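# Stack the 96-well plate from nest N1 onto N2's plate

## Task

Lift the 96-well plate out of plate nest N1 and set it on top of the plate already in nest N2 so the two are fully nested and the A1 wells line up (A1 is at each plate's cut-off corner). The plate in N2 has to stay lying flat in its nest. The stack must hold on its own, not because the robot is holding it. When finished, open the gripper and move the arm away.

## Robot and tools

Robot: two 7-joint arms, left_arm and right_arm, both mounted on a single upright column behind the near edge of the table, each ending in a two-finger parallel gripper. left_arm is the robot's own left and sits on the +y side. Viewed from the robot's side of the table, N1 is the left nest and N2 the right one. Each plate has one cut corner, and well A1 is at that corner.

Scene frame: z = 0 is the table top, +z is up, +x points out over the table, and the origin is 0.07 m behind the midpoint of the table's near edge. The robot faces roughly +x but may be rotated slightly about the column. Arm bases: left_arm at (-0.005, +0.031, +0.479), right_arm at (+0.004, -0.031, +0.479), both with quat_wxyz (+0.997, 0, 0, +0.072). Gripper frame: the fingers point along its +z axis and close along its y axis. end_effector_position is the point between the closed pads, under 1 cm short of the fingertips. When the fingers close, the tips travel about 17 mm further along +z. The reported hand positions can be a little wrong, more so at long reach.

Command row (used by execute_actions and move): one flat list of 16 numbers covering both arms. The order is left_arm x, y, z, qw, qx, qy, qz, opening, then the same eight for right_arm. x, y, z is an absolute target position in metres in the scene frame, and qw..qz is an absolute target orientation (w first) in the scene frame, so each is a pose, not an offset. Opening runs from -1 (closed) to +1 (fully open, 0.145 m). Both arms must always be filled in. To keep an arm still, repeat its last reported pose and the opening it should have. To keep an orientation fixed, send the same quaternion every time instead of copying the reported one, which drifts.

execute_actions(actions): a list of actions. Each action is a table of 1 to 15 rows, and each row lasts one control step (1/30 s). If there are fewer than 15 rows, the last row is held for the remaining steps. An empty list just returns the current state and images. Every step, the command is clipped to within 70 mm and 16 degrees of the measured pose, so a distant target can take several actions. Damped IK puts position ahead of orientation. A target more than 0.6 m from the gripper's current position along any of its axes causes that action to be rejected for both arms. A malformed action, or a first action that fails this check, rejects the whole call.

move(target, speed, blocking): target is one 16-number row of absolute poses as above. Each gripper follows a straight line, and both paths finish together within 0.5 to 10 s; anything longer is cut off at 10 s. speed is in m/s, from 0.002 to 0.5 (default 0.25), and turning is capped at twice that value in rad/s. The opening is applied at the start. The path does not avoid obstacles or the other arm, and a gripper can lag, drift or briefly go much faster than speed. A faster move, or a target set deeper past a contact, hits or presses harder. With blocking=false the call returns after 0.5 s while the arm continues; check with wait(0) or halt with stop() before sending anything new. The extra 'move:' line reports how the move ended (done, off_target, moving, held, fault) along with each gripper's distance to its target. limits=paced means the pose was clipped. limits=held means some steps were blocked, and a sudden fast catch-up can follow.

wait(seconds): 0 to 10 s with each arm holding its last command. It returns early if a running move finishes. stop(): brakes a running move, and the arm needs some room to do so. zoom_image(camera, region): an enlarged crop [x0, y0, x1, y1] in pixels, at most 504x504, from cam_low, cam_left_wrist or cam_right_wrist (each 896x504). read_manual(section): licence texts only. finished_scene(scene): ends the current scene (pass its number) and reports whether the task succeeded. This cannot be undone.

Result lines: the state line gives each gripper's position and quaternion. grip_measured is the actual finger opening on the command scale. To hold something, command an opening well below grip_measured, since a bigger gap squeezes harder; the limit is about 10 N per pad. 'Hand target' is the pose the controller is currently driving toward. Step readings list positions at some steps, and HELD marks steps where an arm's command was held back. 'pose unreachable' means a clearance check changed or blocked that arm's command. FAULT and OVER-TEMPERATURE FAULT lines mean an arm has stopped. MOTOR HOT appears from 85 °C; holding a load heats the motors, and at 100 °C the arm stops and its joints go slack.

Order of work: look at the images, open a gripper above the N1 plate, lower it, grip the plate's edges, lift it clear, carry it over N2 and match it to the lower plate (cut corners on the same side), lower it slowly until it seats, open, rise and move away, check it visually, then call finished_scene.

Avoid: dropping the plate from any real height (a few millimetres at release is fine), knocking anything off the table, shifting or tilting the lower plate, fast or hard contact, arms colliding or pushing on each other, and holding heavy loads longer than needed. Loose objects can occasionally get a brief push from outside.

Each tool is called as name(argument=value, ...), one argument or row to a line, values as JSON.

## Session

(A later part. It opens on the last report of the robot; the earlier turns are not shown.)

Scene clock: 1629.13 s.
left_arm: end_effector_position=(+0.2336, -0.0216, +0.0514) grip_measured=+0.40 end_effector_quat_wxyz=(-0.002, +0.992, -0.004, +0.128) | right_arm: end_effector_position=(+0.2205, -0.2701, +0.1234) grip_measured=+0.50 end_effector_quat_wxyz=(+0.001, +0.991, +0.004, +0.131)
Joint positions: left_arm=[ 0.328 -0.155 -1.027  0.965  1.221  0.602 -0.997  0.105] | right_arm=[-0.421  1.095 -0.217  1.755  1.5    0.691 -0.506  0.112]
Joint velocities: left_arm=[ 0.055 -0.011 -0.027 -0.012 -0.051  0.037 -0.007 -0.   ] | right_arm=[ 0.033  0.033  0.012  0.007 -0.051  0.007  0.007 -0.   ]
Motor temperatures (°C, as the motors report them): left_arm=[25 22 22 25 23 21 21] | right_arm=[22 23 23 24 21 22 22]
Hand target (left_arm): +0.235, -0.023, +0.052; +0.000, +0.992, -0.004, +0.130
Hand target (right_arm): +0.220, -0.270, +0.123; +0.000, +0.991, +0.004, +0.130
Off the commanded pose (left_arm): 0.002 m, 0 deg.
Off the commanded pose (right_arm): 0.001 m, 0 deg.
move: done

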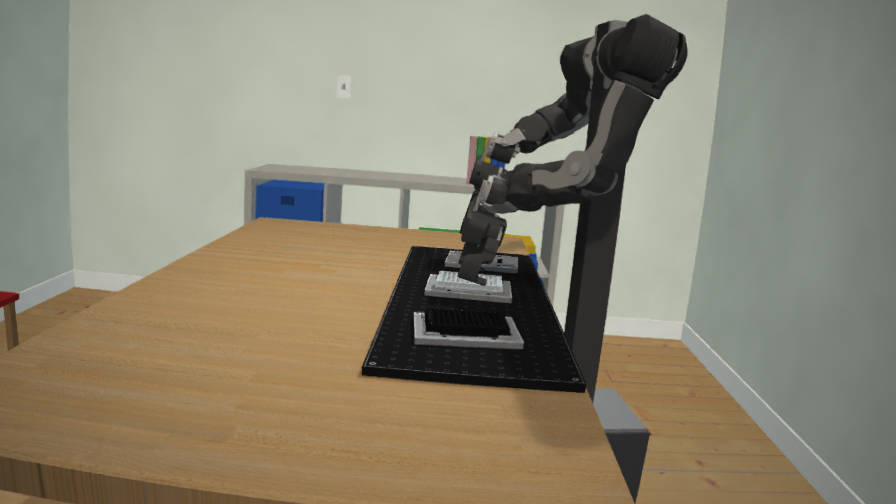

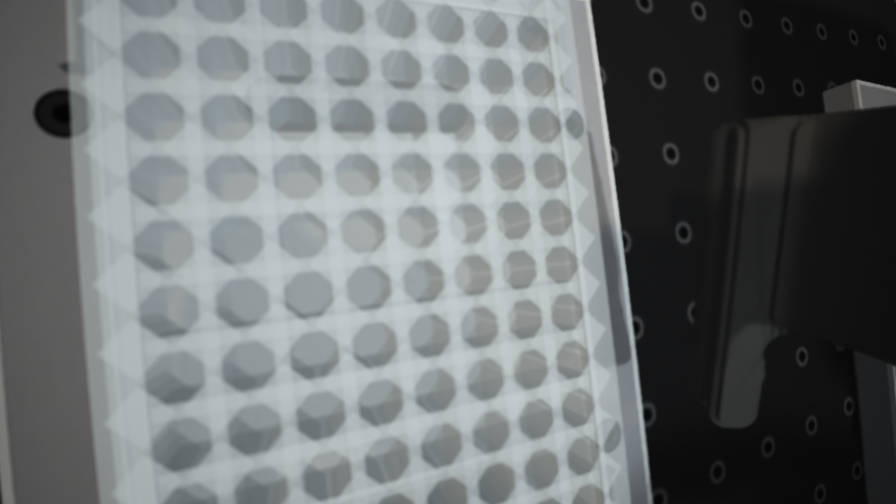

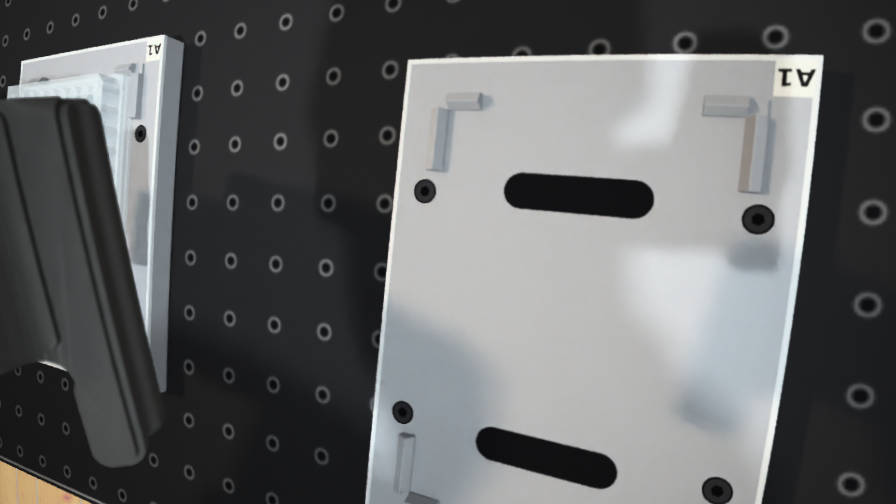

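move(
  target=[0.251,-0.0225,0.045,0.0,0.9914,-0.004,0.1305,0.35, 0.22,-0.27,0.123,0.0,0.9914,0.004,0.1305,0.5],
  speed=0.03,
)

Scene clock: 1674.37 s.
left_arm: end_effector_position=(+0.2494, -0.0226, +0.0446) grip_measured=+0.35 end_effector_quat_wxyz=(-0.001, +0.992, -0.006, +0.128) | right_arm: end_effector_position=(+0.2205, -0.2701, +0.1234) grip_measured=+0.50 end_effector_quat_wxyz=(+0.001, +0.991, +0.004, +0.131)
Joint positions: left_arm=[ 0.442 -0.18  -1.136  0.816  1.33   0.54  -0.924  0.101] | right_arm=[-0.421  1.095 -0.217  1.755  1.5    0.691 -0.506  0.112]
Joint velocities: left_arm=[ 0.011 -0.055  0.002 -0.002  0.007 -0.037  0.022 -0.   ] | right_arm=[ 0.033  0.011  0.002 -0.007 -0.022 -0.037  0.037 -0.   ]
Motor temperatures (°C, as the motors report them): left_arm=[25 22 22 25 23 21 21] | right_arm=[21 23 23 24 21 22 22]
Hand target (left_arm): +0.250, -0.024, +0.045; +0.001, +0.992, -0.005, +0.130
Hand target (right_arm): +0.220, -0.270, +0.123; +0.000, +0.991, +0.004, +0.130
Off the commanded pose (left_arm): 0.002 m, 0 deg.
Off the commanded pose (right_arm): 0.001 m, 0 deg.
joint sent to its limit (left arm) — the command would take joint 2 (shoulder roll) past its lower limit, so that joint was sent only as far as its limit.
move: done

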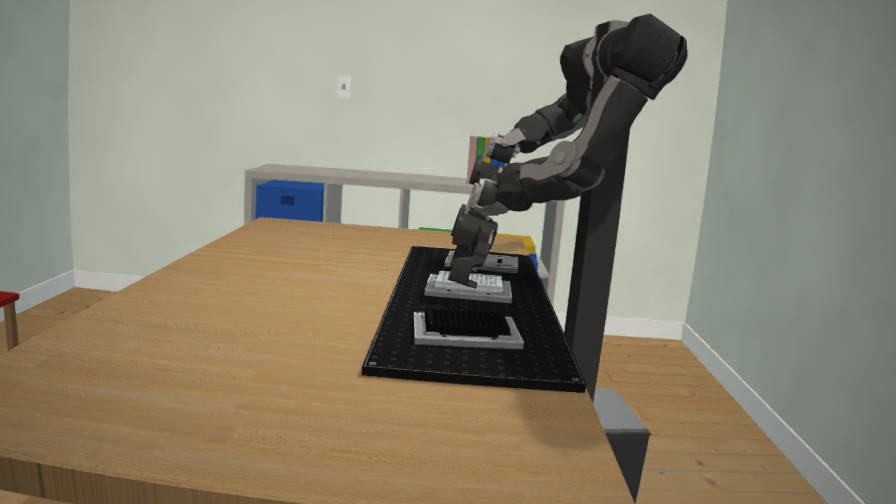

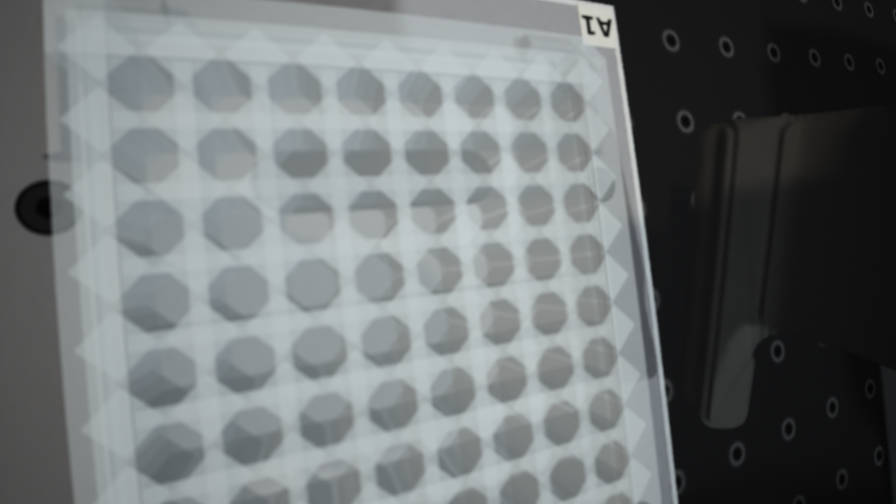

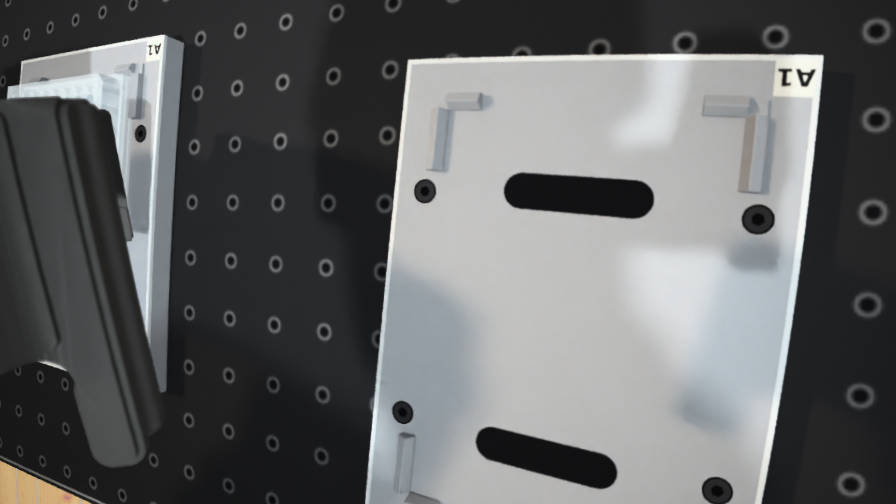

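execute_actions(
  actions=[],
)

Scene clock: 1719.87 s.
left_arm: end_effector_position=(+0.2494, -0.0227, +0.0446) grip_measured=+0.35 end_effector_quat_wxyz=(-0.001, +0.992, -0.006, +0.128) | right_arm: end_effector_position=(+0.2205, -0.2701, +0.1234) grip_measured=+0.50 end_effector_quat_wxyz=(+0.001, +0.991, +0.004, +0.131)
Joint positions: left_arm=[ 0.442 -0.18  -1.137  0.816  1.33   0.539 -0.924  0.101] | right_arm=[-0.421  1.095 -0.217  1.755  1.5    0.691 -0.506  0.112]
Joint velocities: left_arm=[-0.077  0.011 -0.002  0.022  0.007  0.022  0.007  0.   ] | right_arm=[-0.099 -0.033  0.002  0.012  0.022  0.007 -0.037  0.   ]
Motor temperatures (°C, as the motors report them): left_arm=[25 22 22 25 23 21 21] | right_arm=[21 23 23 24 21 22 22]
Hand target (left_arm): +0.250, -0.024, +0.045; +0.001, +0.992, -0.005, +0.130
Hand target (right_arm): +0.220, -0.270, +0.123; +0.000, +0.991, +0.004, +0.130
Off the commanded pose (left_arm): 0.002 m, 0 deg.
Off the commanded pose (right_arm): 0.001 m, 0 deg.

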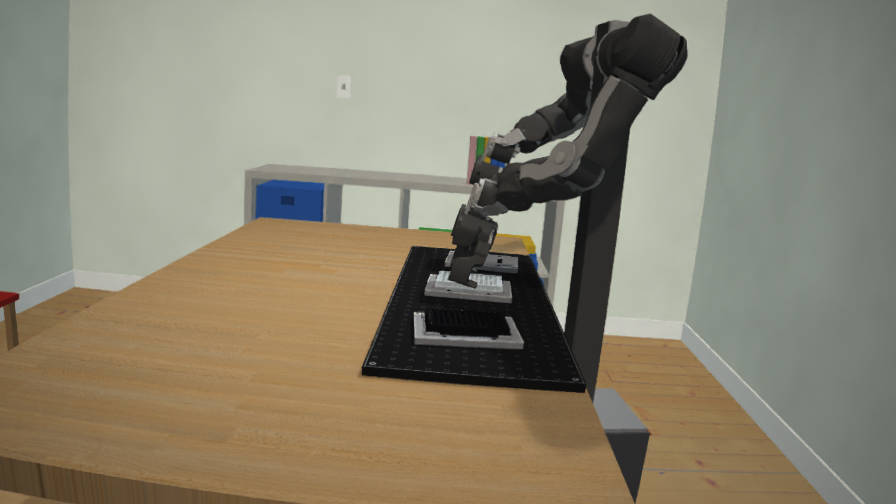

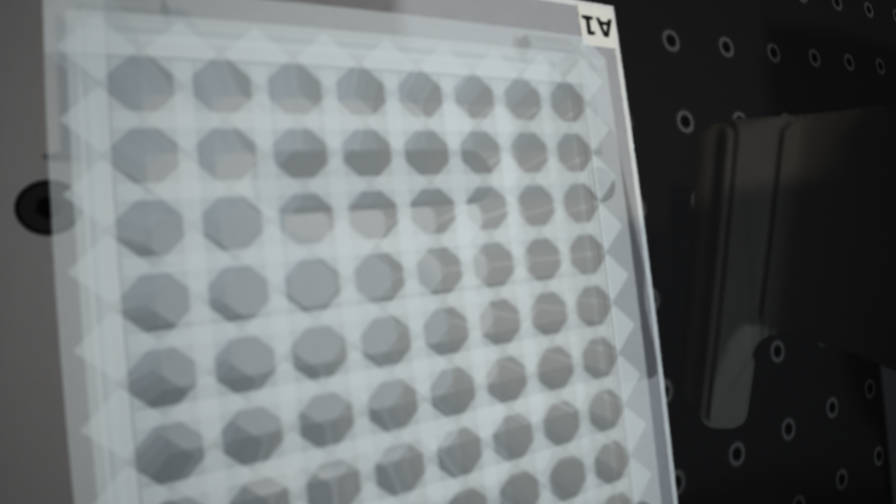

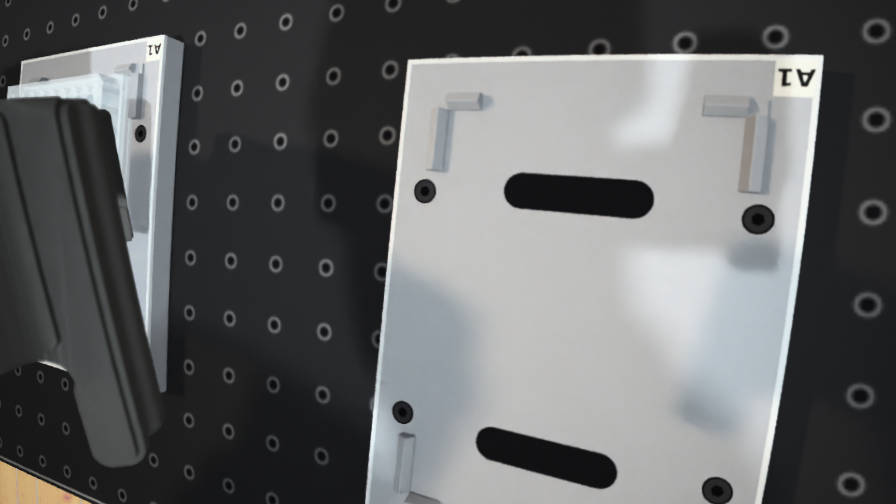

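move(
  target=[0.245,-0.0225,0.045,0,0.9914,-0.004,0.1305,0.35, 0.22,-0.175,0.11,0.3317,-0.9327,0.0965,-0.1035,0.5],
  speed=0.08,
)

Scene clock: 1755.03 s.
left_arm: end_effector_position=(+0.2454, -0.0232, +0.0451) grip_measured=+0.35 end_effector_quat_wxyz=(+0.002, +0.992, -0.005, +0.129) | right_arm: end_effector_position=(+0.2197, -0.1766, +0.1089) grip_measured=+0.50 end_effector_quat_wxyz=(-0.328, +0.934, -0.096, +0.106)
Joint positions: left_arm=[ 0.425 -0.167 -1.137  0.849  1.329  0.536 -0.935  0.101] | right_arm=[-0.334  0.868 -0.234  1.525  1.555  0.724  0.071  0.112]
Joint velocities: left_arm=[-0.011  0.011  0.002 -0.002 -0.007 -0.037  0.022  0.   ] | right_arm=[ 0.011 -0.033  0.002 -0.007 -0.037  0.022  0.051 -0.   ]
Motor temperatures (°C, as the motors report them): left_arm=[25 22 22 25 23 21 21] | right_arm=[21 23 23 23 21 22 22]
Hand target (left_arm): +0.245, -0.022, +0.045; -0.000, +0.991, -0.004, +0.131
Hand target (right_arm): +0.218, -0.175, +0.108; -0.331, +0.933, -0.097, +0.103
Off the commanded pose (left_arm): 0.001 m, 0 deg.
Off the commanded pose (right_arm): 0.002 m, 1 deg.
move: done

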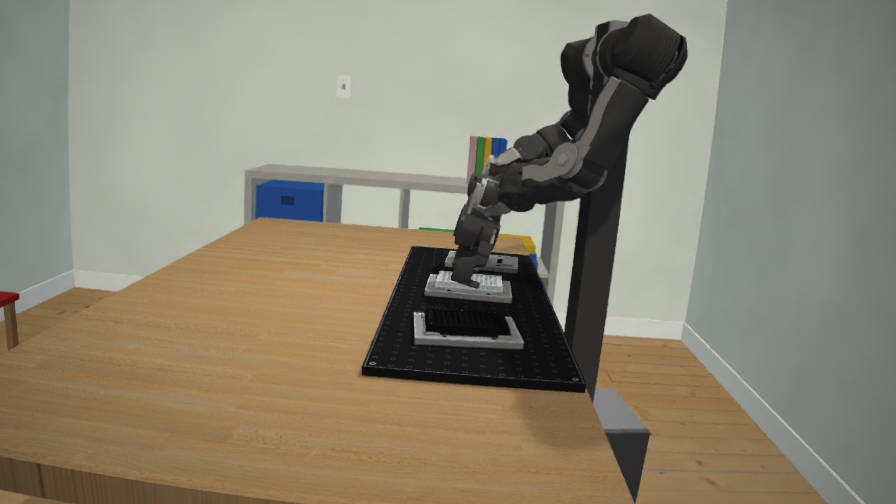

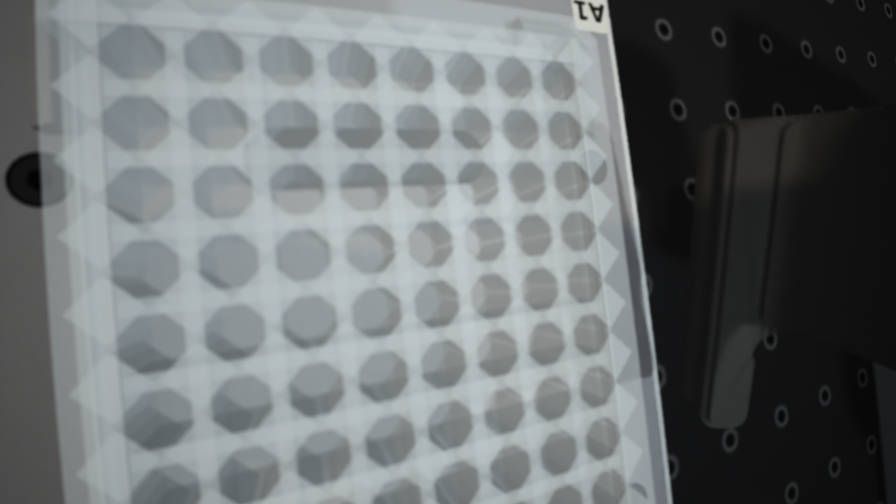

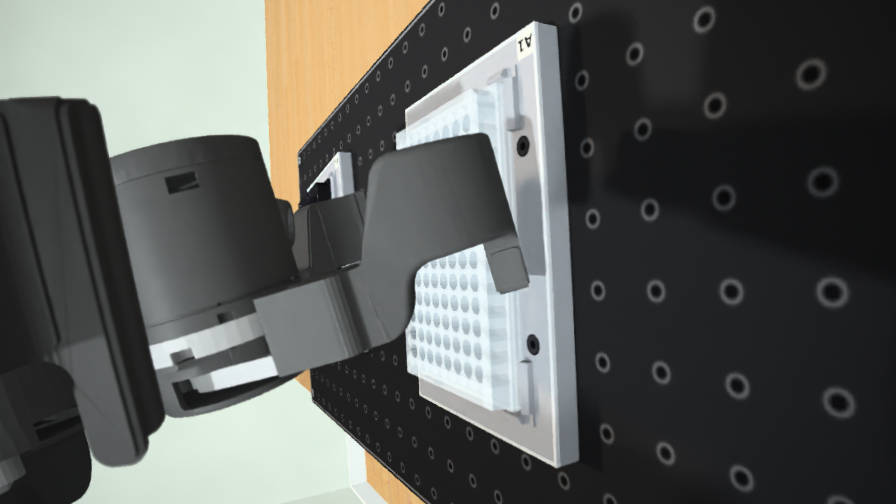

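zoom_image(
  camera="cam_right_wrist",
  region=[400, 80, 600, 440],
)

Region (400, 80, 600, 440) of cam_right_wrist's 896x504 image, scaled by 1.400, with more detail than that image has.

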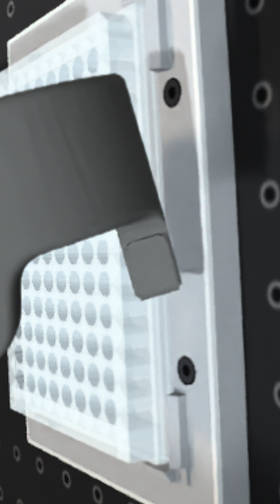

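move(
  target=[0.245,-0.0225,0.039,0,0.9914,-0.004,0.1305,0.35, 0.22,-0.175,0.11,0.3317,-0.9327,0.0965,-0.1035,0.5],
  speed=0.005,
)

zoom_image(
  camera="cam_right_wrist",
  region=[400, 80, 600, 440],
)

Scene clock: 1839.30 s.
left_arm: end_effector_position=(+0.2448, -0.0213, +0.0391) grip_measured=+0.35 end_effector_quat_wxyz=(-0.002, +0.992, -0.003, +0.129) | right_arm: end_effector_position=(+0.2195, -0.1759, +0.1095) grip_measured=+0.50 end_effector_quat_wxyz=(-0.330, +0.933, -0.096, +0.103)
Joint positions: left_arm=[ 0.425 -0.177 -1.139  0.808  1.312  0.523 -0.91   0.101] | right_arm=[-0.332  0.866 -0.231  1.525  1.555  0.735  0.071  0.112]
Joint velocities: left_arm=[-0.099 -0.033 -0.007 -0.027  0.037 -0.022 -0.066 -0.   ] | right_arm=[ 0.033 -0.055 -0.017 -0.002  0.022  0.051  0.007 -0.   ]
Motor temperatures (°C, as the motors report them): left_arm=[25 22 22 26 23 21 21] | right_arm=[21 23 23 23 21 22 22]
Hand target (left_arm): +0.245, -0.023, +0.039; +0.000, +0.992, -0.004, +0.130
Hand target (right_arm): +0.220, -0.175, +0.110; -0.332, +0.933, -0.097, +0.104
Off the commanded pose (left_arm): 0.001 m, 0 deg.
Off the commanded pose (right_arm): 0.001 m, 0 deg.
joint sent to its limit (right arm) — the command would take joint 5 (forearm roll) past its upper limit, so that joint was sent only as far as its limit.
move: done

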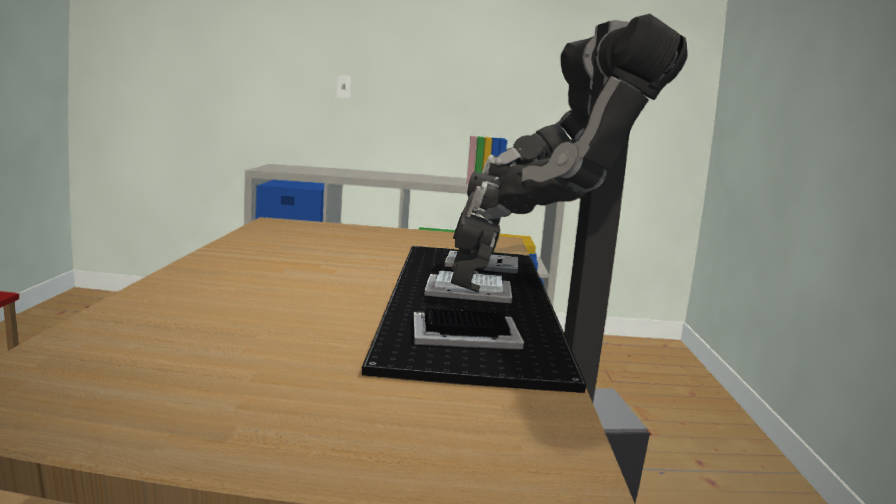

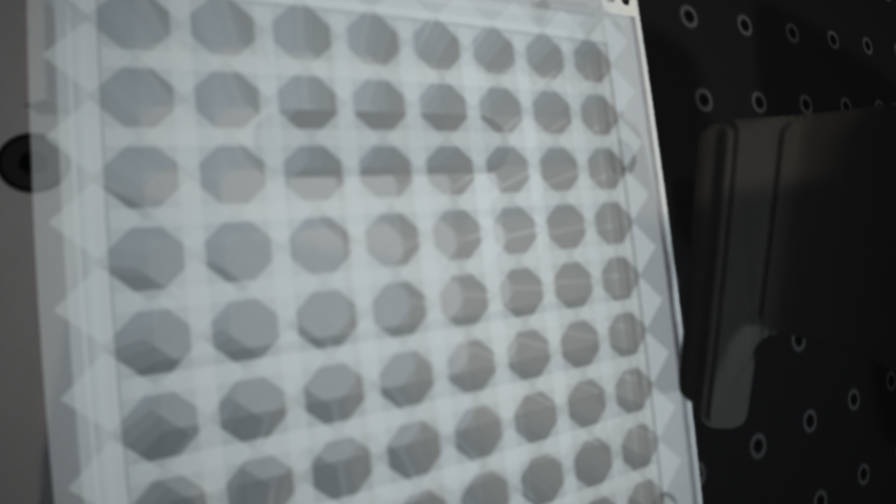

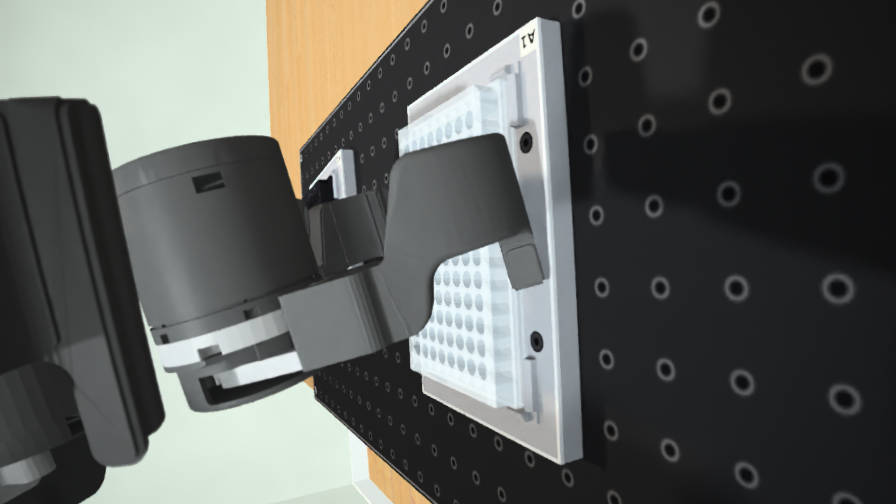

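Region (400, 80, 600, 440) of cam_right_wrist's 896x504 image, scaled by 1.400, with more detail than that image has.

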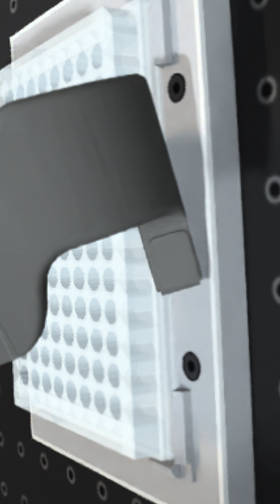

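move(
  target=[0.245,-0.0232,0.035,0,0.9914,-0.004,0.1305,0.35, 0.22,-0.175,0.11,0.3317,-0.9327,0.0965,-0.1035,0.5],
  speed=0.003,
)

zoom_image(
  camera="cam_right_wrist",
  region=[400, 80, 600, 440],
)

Scene clock: 1870.87 s.
left_arm: end_effector_position=(+0.2447, -0.0218, +0.0367) grip_measured=+0.35 end_effector_quat_wxyz=(-0.005, +0.992, -0.011, +0.126) | right_arm: end_effector_position=(+0.2194, -0.1759, +0.1095) grip_measured=+0.50 end_effector_quat_wxyz=(-0.330, +0.933, -0.096, +0.103)
Joint positions: left_arm=[ 0.456 -0.179 -1.202  0.778  1.369  0.504 -0.902  0.101] | right_arm=[-0.332  0.866 -0.231  1.525  1.555  0.735  0.071  0.112]
Joint velocities: left_arm=[ 0.011  0.011  0.002 -0.002 -0.066 -0.051 -0.022 -0.   ] | right_arm=[-0.033 -0.055  0.027  0.002 -0.022 -0.007 -0.007 -0.   ]
Motor temperatures (°C, as the motors report them): left_arm=[25 22 22 25 23 22 21] | right_arm=[21 23 23 24 21 22 22]
Hand target (left_arm): +0.245, -0.024, +0.035; +0.001, +0.991, -0.004, +0.130
Hand target (right_arm): +0.220, -0.175, +0.110; -0.332, +0.933, -0.096, +0.103
Off the commanded pose (left_arm): 0.002 m, 1 deg.
Off the commanded pose (right_arm): 0.001 m, 0 deg.
joint sent to its limit (left arm) — the command would take joint 2 (shoulder roll) past its lower limit, so that joint was sent only as far as its limit.
joint sent to its limit (right arm) — the command would take joint 5 (forearm roll) past its upper limit, so that joint was sent only as far as its limit.
move: done

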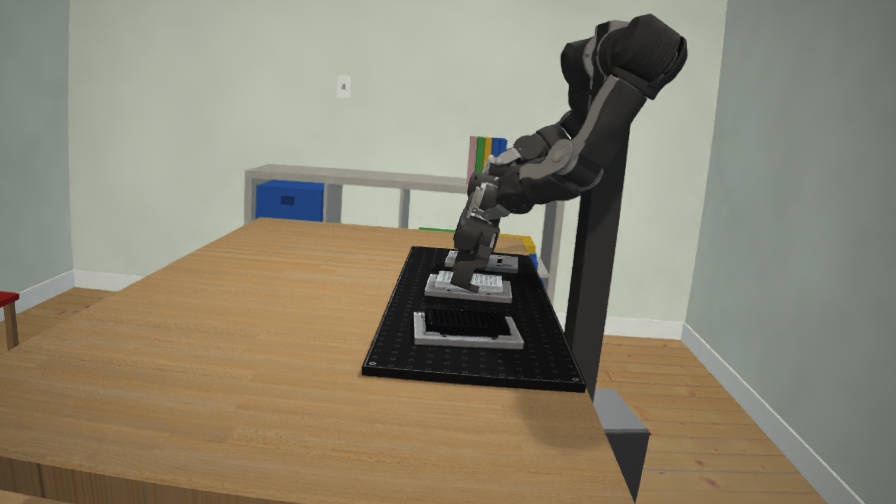

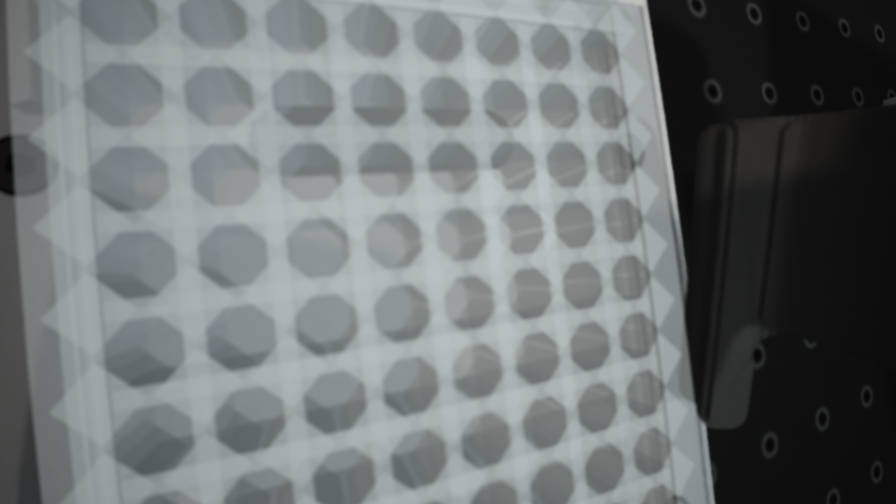

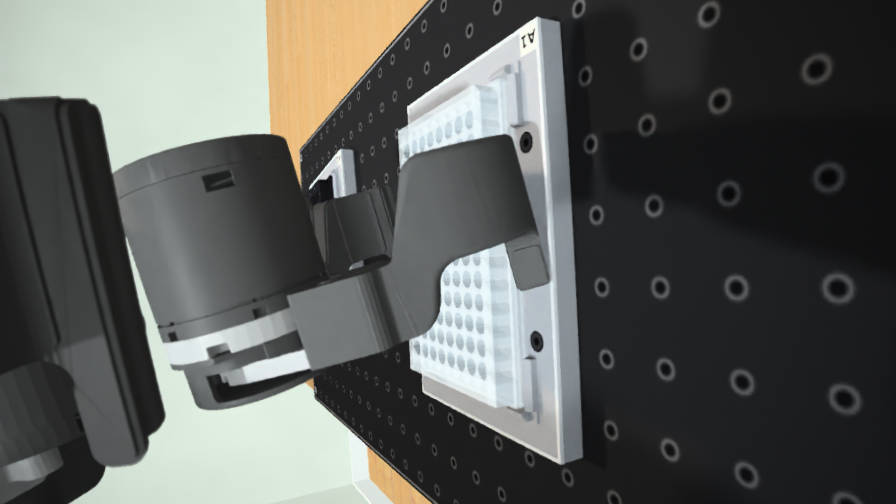

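Region (400, 80, 600, 440) of cam_right_wrist's 896x504 image, scaled by 1.400, with more detail than that image has.

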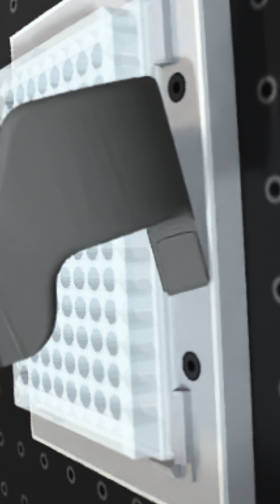

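move(
  target=[0.240,-0.0228,0.036,0,0.9914,-0.004,0.1305,0.35, 0.22,-0.175,0.11,0.3317,-0.9327,0.0965,-0.1035,0.5],
  speed=0.004,
)

Scene clock: 1962.90 s.
left_arm: end_effector_position=(+0.2437, -0.0212, +0.0374) grip_measured=+0.35 end_effector_quat_wxyz=(-0.003, +0.991, -0.004, +0.136) | right_arm: end_effector_position=(+0.2194, -0.1759, +0.1095) grip_measured=+0.50 end_effector_quat_wxyz=(-0.330, +0.933, -0.096, +0.103)
Joint positions: left_arm=[ 0.435 -0.167 -1.191  0.809  1.347  0.486 -0.91   0.101] | right_arm=[-0.332  0.866 -0.231  1.525  1.555  0.735  0.071  0.112]
Joint velocities: left_arm=[-0.033  0.033  0.002  0.007 -0.007  0.051 -0.037 -0.   ] | right_arm=[-0.055 -0.033 -0.017 -0.007  0.066  0.022 -0.081 -0.   ]
Motor temperatures (°C, as the motors report them): left_arm=[25 22 22 24 23 23 22] | right_arm=[21 23 24 24 21 22 22]
Hand target (left_arm): +0.240, -0.023, +0.036; -0.000, +0.991, -0.004, +0.131
Hand target (right_arm): +0.220, -0.175, +0.110; -0.332, +0.933, -0.097, +0.104
Off the commanded pose (left_arm): 0.004 m, 1 deg.
Off the commanded pose (right_arm): 0.001 m, 0 deg.
joint sent to its limit (right arm) — the command would take joint 5 (forearm roll) past its upper limit, so that joint was sent only as far as its limit.
move: off_target (left_arm)

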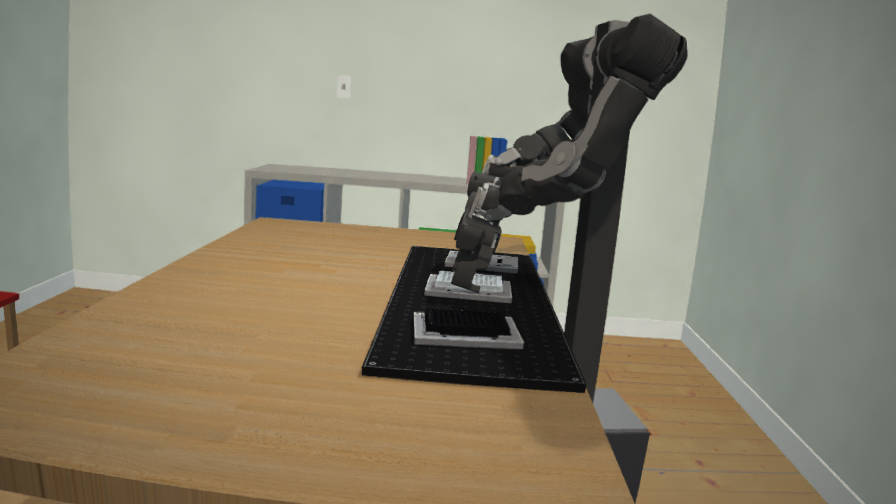

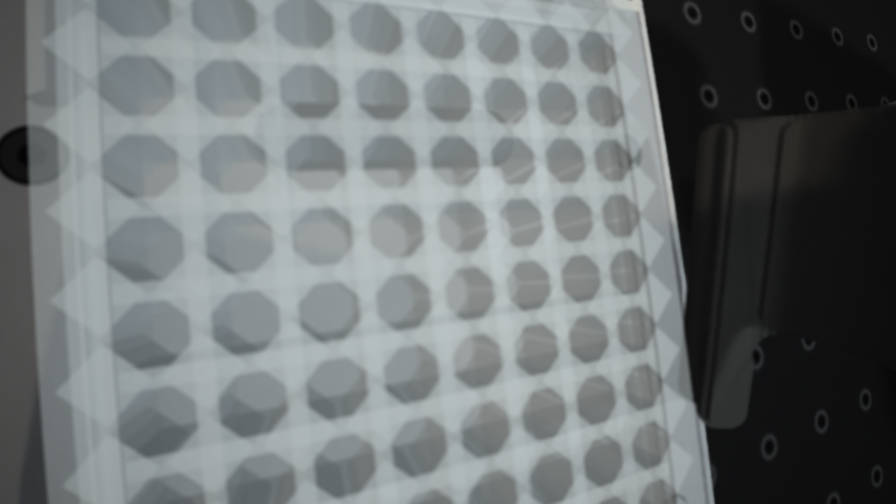

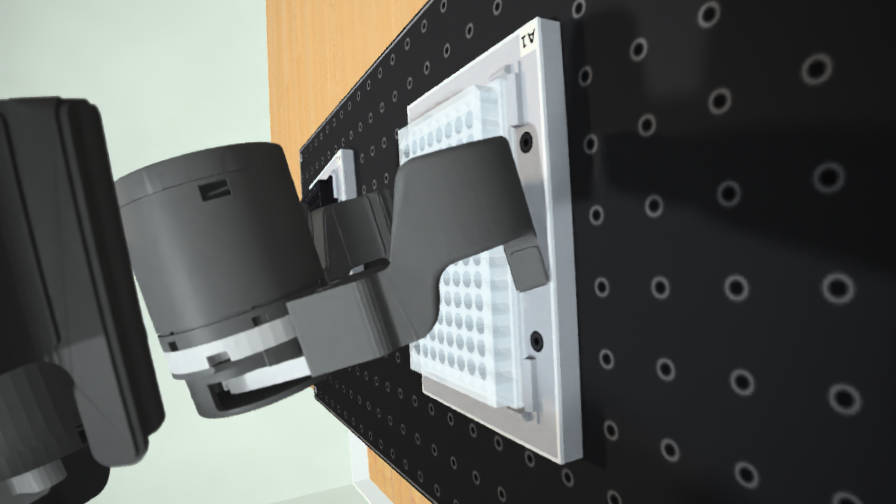

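zoom_image(
  camera="cam_right_wrist",
  region=[470, 200, 610, 320],
)

zoom_image(
  camera="cam_low",
  region=[410, 230, 540, 310],
)

Region (470, 200, 610, 320) of cam_right_wrist's 896x504 image, scaled by 3.600, with more detail than that image has; it fills the top 432 rows of this view, and the rest is white.

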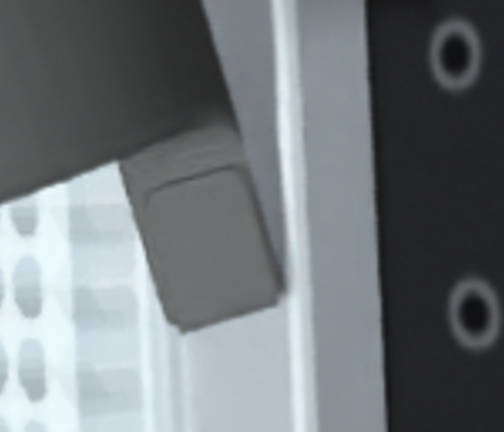

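Region (410, 230, 540, 310) of cam_low's 896x504 image, scaled by 3.877, with more detail than that image has; it fills the top 310 rows of this view, and the rest is white.

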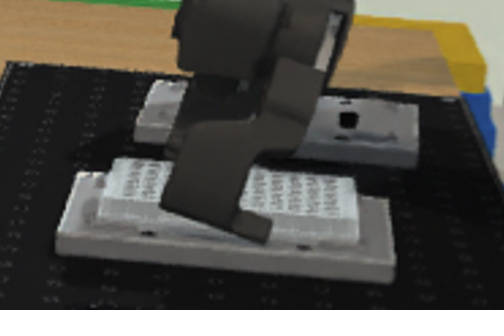

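move(
  target=[0.246,-0.0228,0.0462,0,0.9914,-0.004,0.1305,0.35, 0.22,-0.175,0.11,0.3317,-0.9327,0.0965,-0.1035,0.5],
  speed=0.005,
)

zoom_image(
  camera="cam_low",
  region=[410, 230, 540, 310],
)

Scene clock: 2008.93 s.
left_arm: end_effector_position=(+0.2447, -0.0237, +0.0451) grip_measured=+0.35 end_effector_quat_wxyz=(+0.001, +0.991, -0.004, +0.130) | right_arm: end_effector_position=(+0.2194, -0.1759, +0.1095) grip_measured=+0.50 end_effector_quat_wxyz=(-0.330, +0.933, -0.096, +0.103)
Joint positions: left_arm=[ 0.439 -0.16  -1.175  0.852  1.369  0.514 -0.944  0.101] | right_arm=[-0.332  0.866 -0.231  1.525  1.555  0.735  0.071  0.112]
Joint velocities: left_arm=[-0.121  0.055  0.022  0.007 -0.022 -0.022  0.037 -0.   ] | right_arm=[ 0.011 -0.099 -0.002  0.002 -0.022  0.007  0.037 -0.   ]
Motor temperatures (°C, as the motors report them): left_arm=[25 22 22 25 23 22 21] | right_arm=[21 23 24 24 21 22 22]
Hand target (left_arm): +0.246, -0.023, +0.046; -0.000, +0.991, -0.004, +0.131
Hand target (right_arm): +0.220, -0.175, +0.110; -0.332, +0.933, -0.097, +0.104
Off the commanded pose (left_arm): 0.002 m, 0 deg.
Off the commanded pose (right_arm): 0.001 m, 0 deg.
joint sent to its limit (right arm) — the command would take joint 5 (forearm roll) past its upper limit, so that joint was sent only as far as its limit.
move: done

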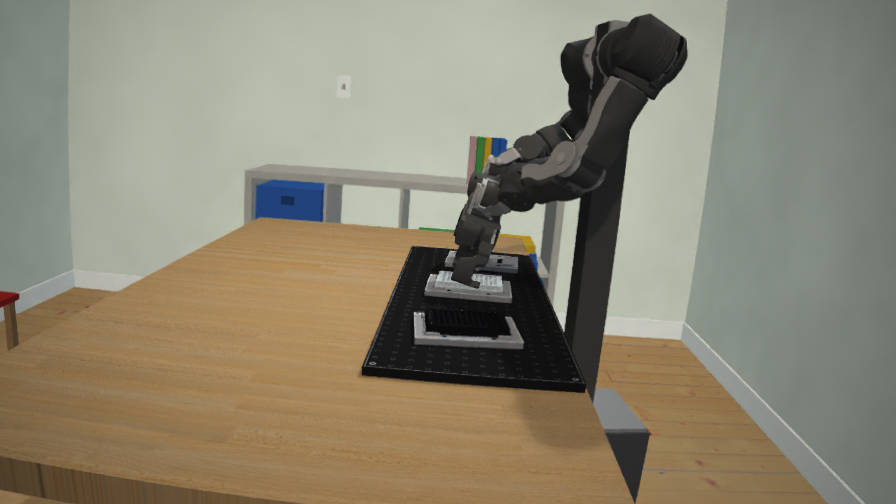

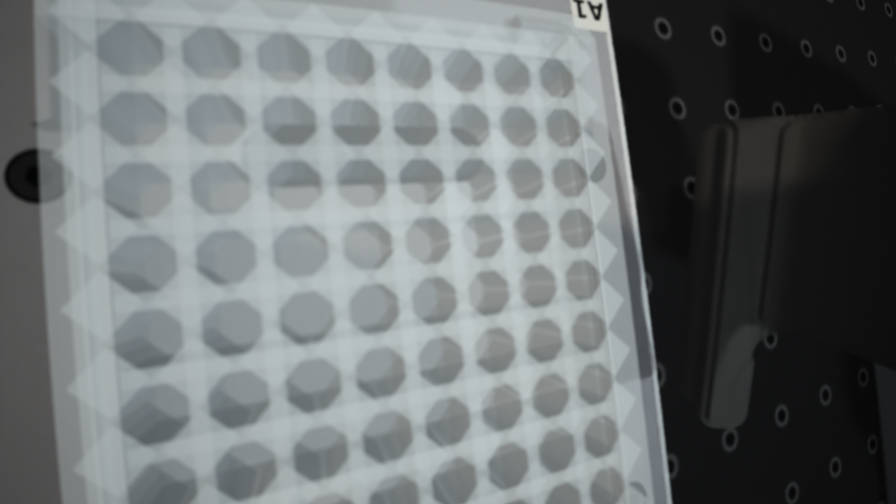

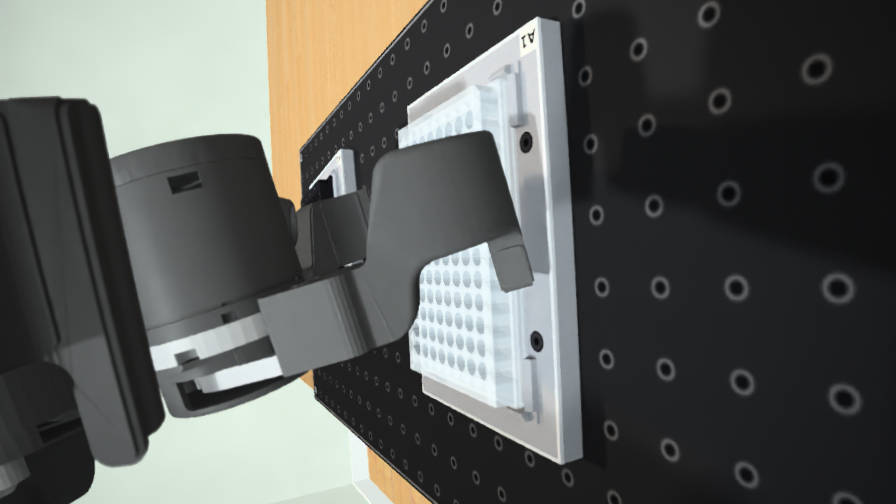

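Region (410, 230, 540, 310) of cam_low's 896x504 image, scaled by 3.877, with more detail than that image has; it fills the top 310 rows of this view, and the rest is white.

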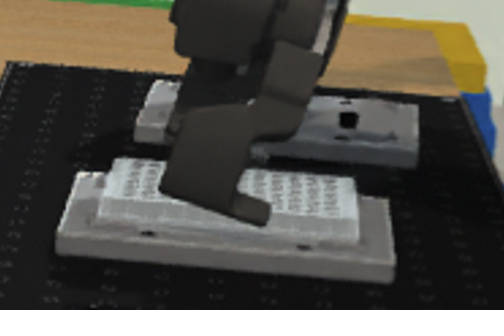

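move(
  target=[0.252,-0.0218,0.0468,0,0.9914,-0.004,0.1305,0.35, 0.22,-0.175,0.11,0.3317,-0.9327,0.0965,-0.1035,0.5],
  speed=0.004,
)

zoom_image(
  camera="cam_low",
  region=[410, 230, 540, 310],
)

Scene clock: 2035.17 s.
left_arm: end_effector_position=(+0.2512, -0.0206, +0.0463) grip_measured=+0.35 end_effector_quat_wxyz=(-0.003, +0.991, -0.004, +0.131) | right_arm: end_effector_position=(+0.2194, -0.1759, +0.1095) grip_measured=+0.50 end_effector_quat_wxyz=(-0.330, +0.933, -0.096, +0.103)
Joint positions: left_arm=[ 0.461 -0.165 -1.175  0.829  1.378  0.52  -0.938  0.101] | right_arm=[-0.332  0.866 -0.231  1.525  1.555  0.735  0.071  0.112]
Joint velocities: left_arm=[-0.011  0.055 -0.007  0.017 -0.007 -0.037 -0.037 -0.   ] | right_arm=[ 0.121  0.011 -0.002 -0.007 -0.022  0.007  0.022  0.   ]
Motor temperatures (°C, as the motors report them): left_arm=[25 22 22 25 23 22 21] | right_arm=[21 23 24 24 21 22 22]
Hand target (left_arm): +0.252, -0.022, +0.047; +0.000, +0.991, -0.004, +0.130
Hand target (right_arm): +0.220, -0.175, +0.110; -0.332, +0.933, -0.097, +0.104
Off the commanded pose (left_arm): 0.002 m, 0 deg.
Off the commanded pose (right_arm): 0.001 m, 0 deg.
joint sent to its limit (right arm) — the command would take joint 5 (forearm roll) past its upper limit, so that joint was sent only as far as its limit.
move: done

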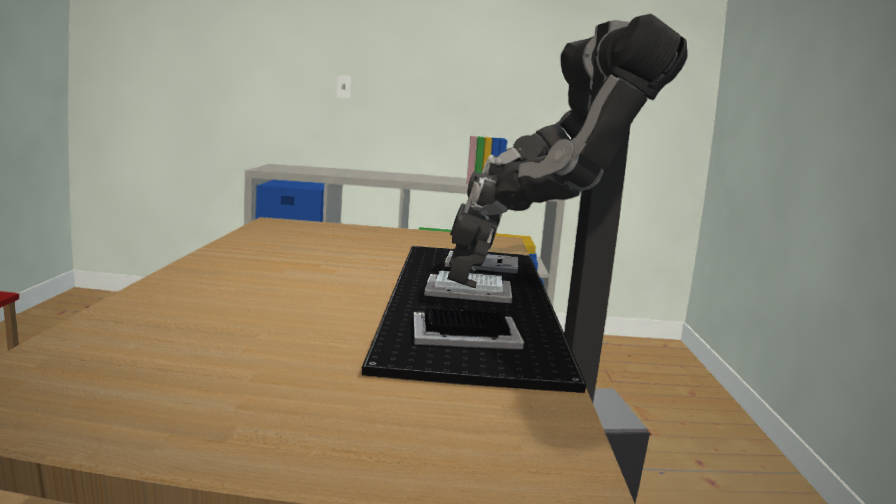

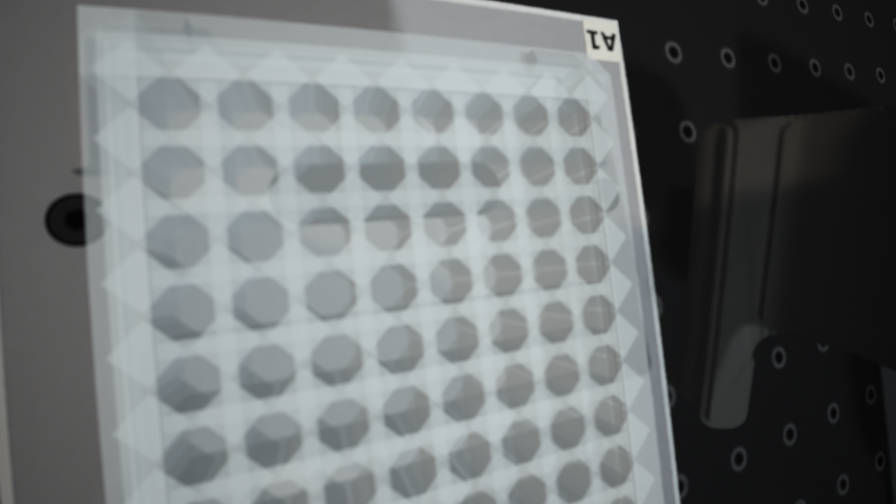

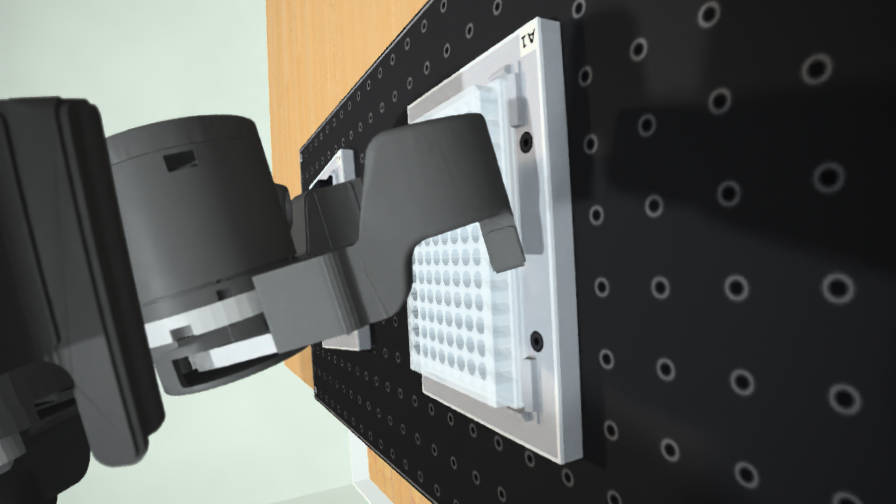

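Region (410, 230, 540, 310) of cam_low's 896x504 image, scaled by 3.877, with more detail than that image has; it fills the top 310 rows of this view, and the rest is white.

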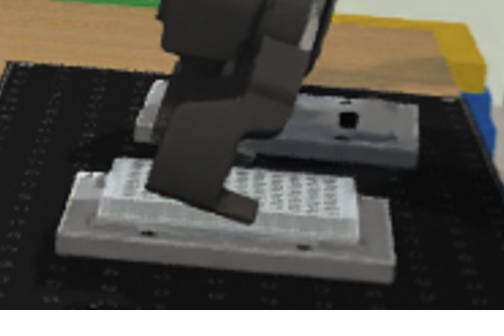

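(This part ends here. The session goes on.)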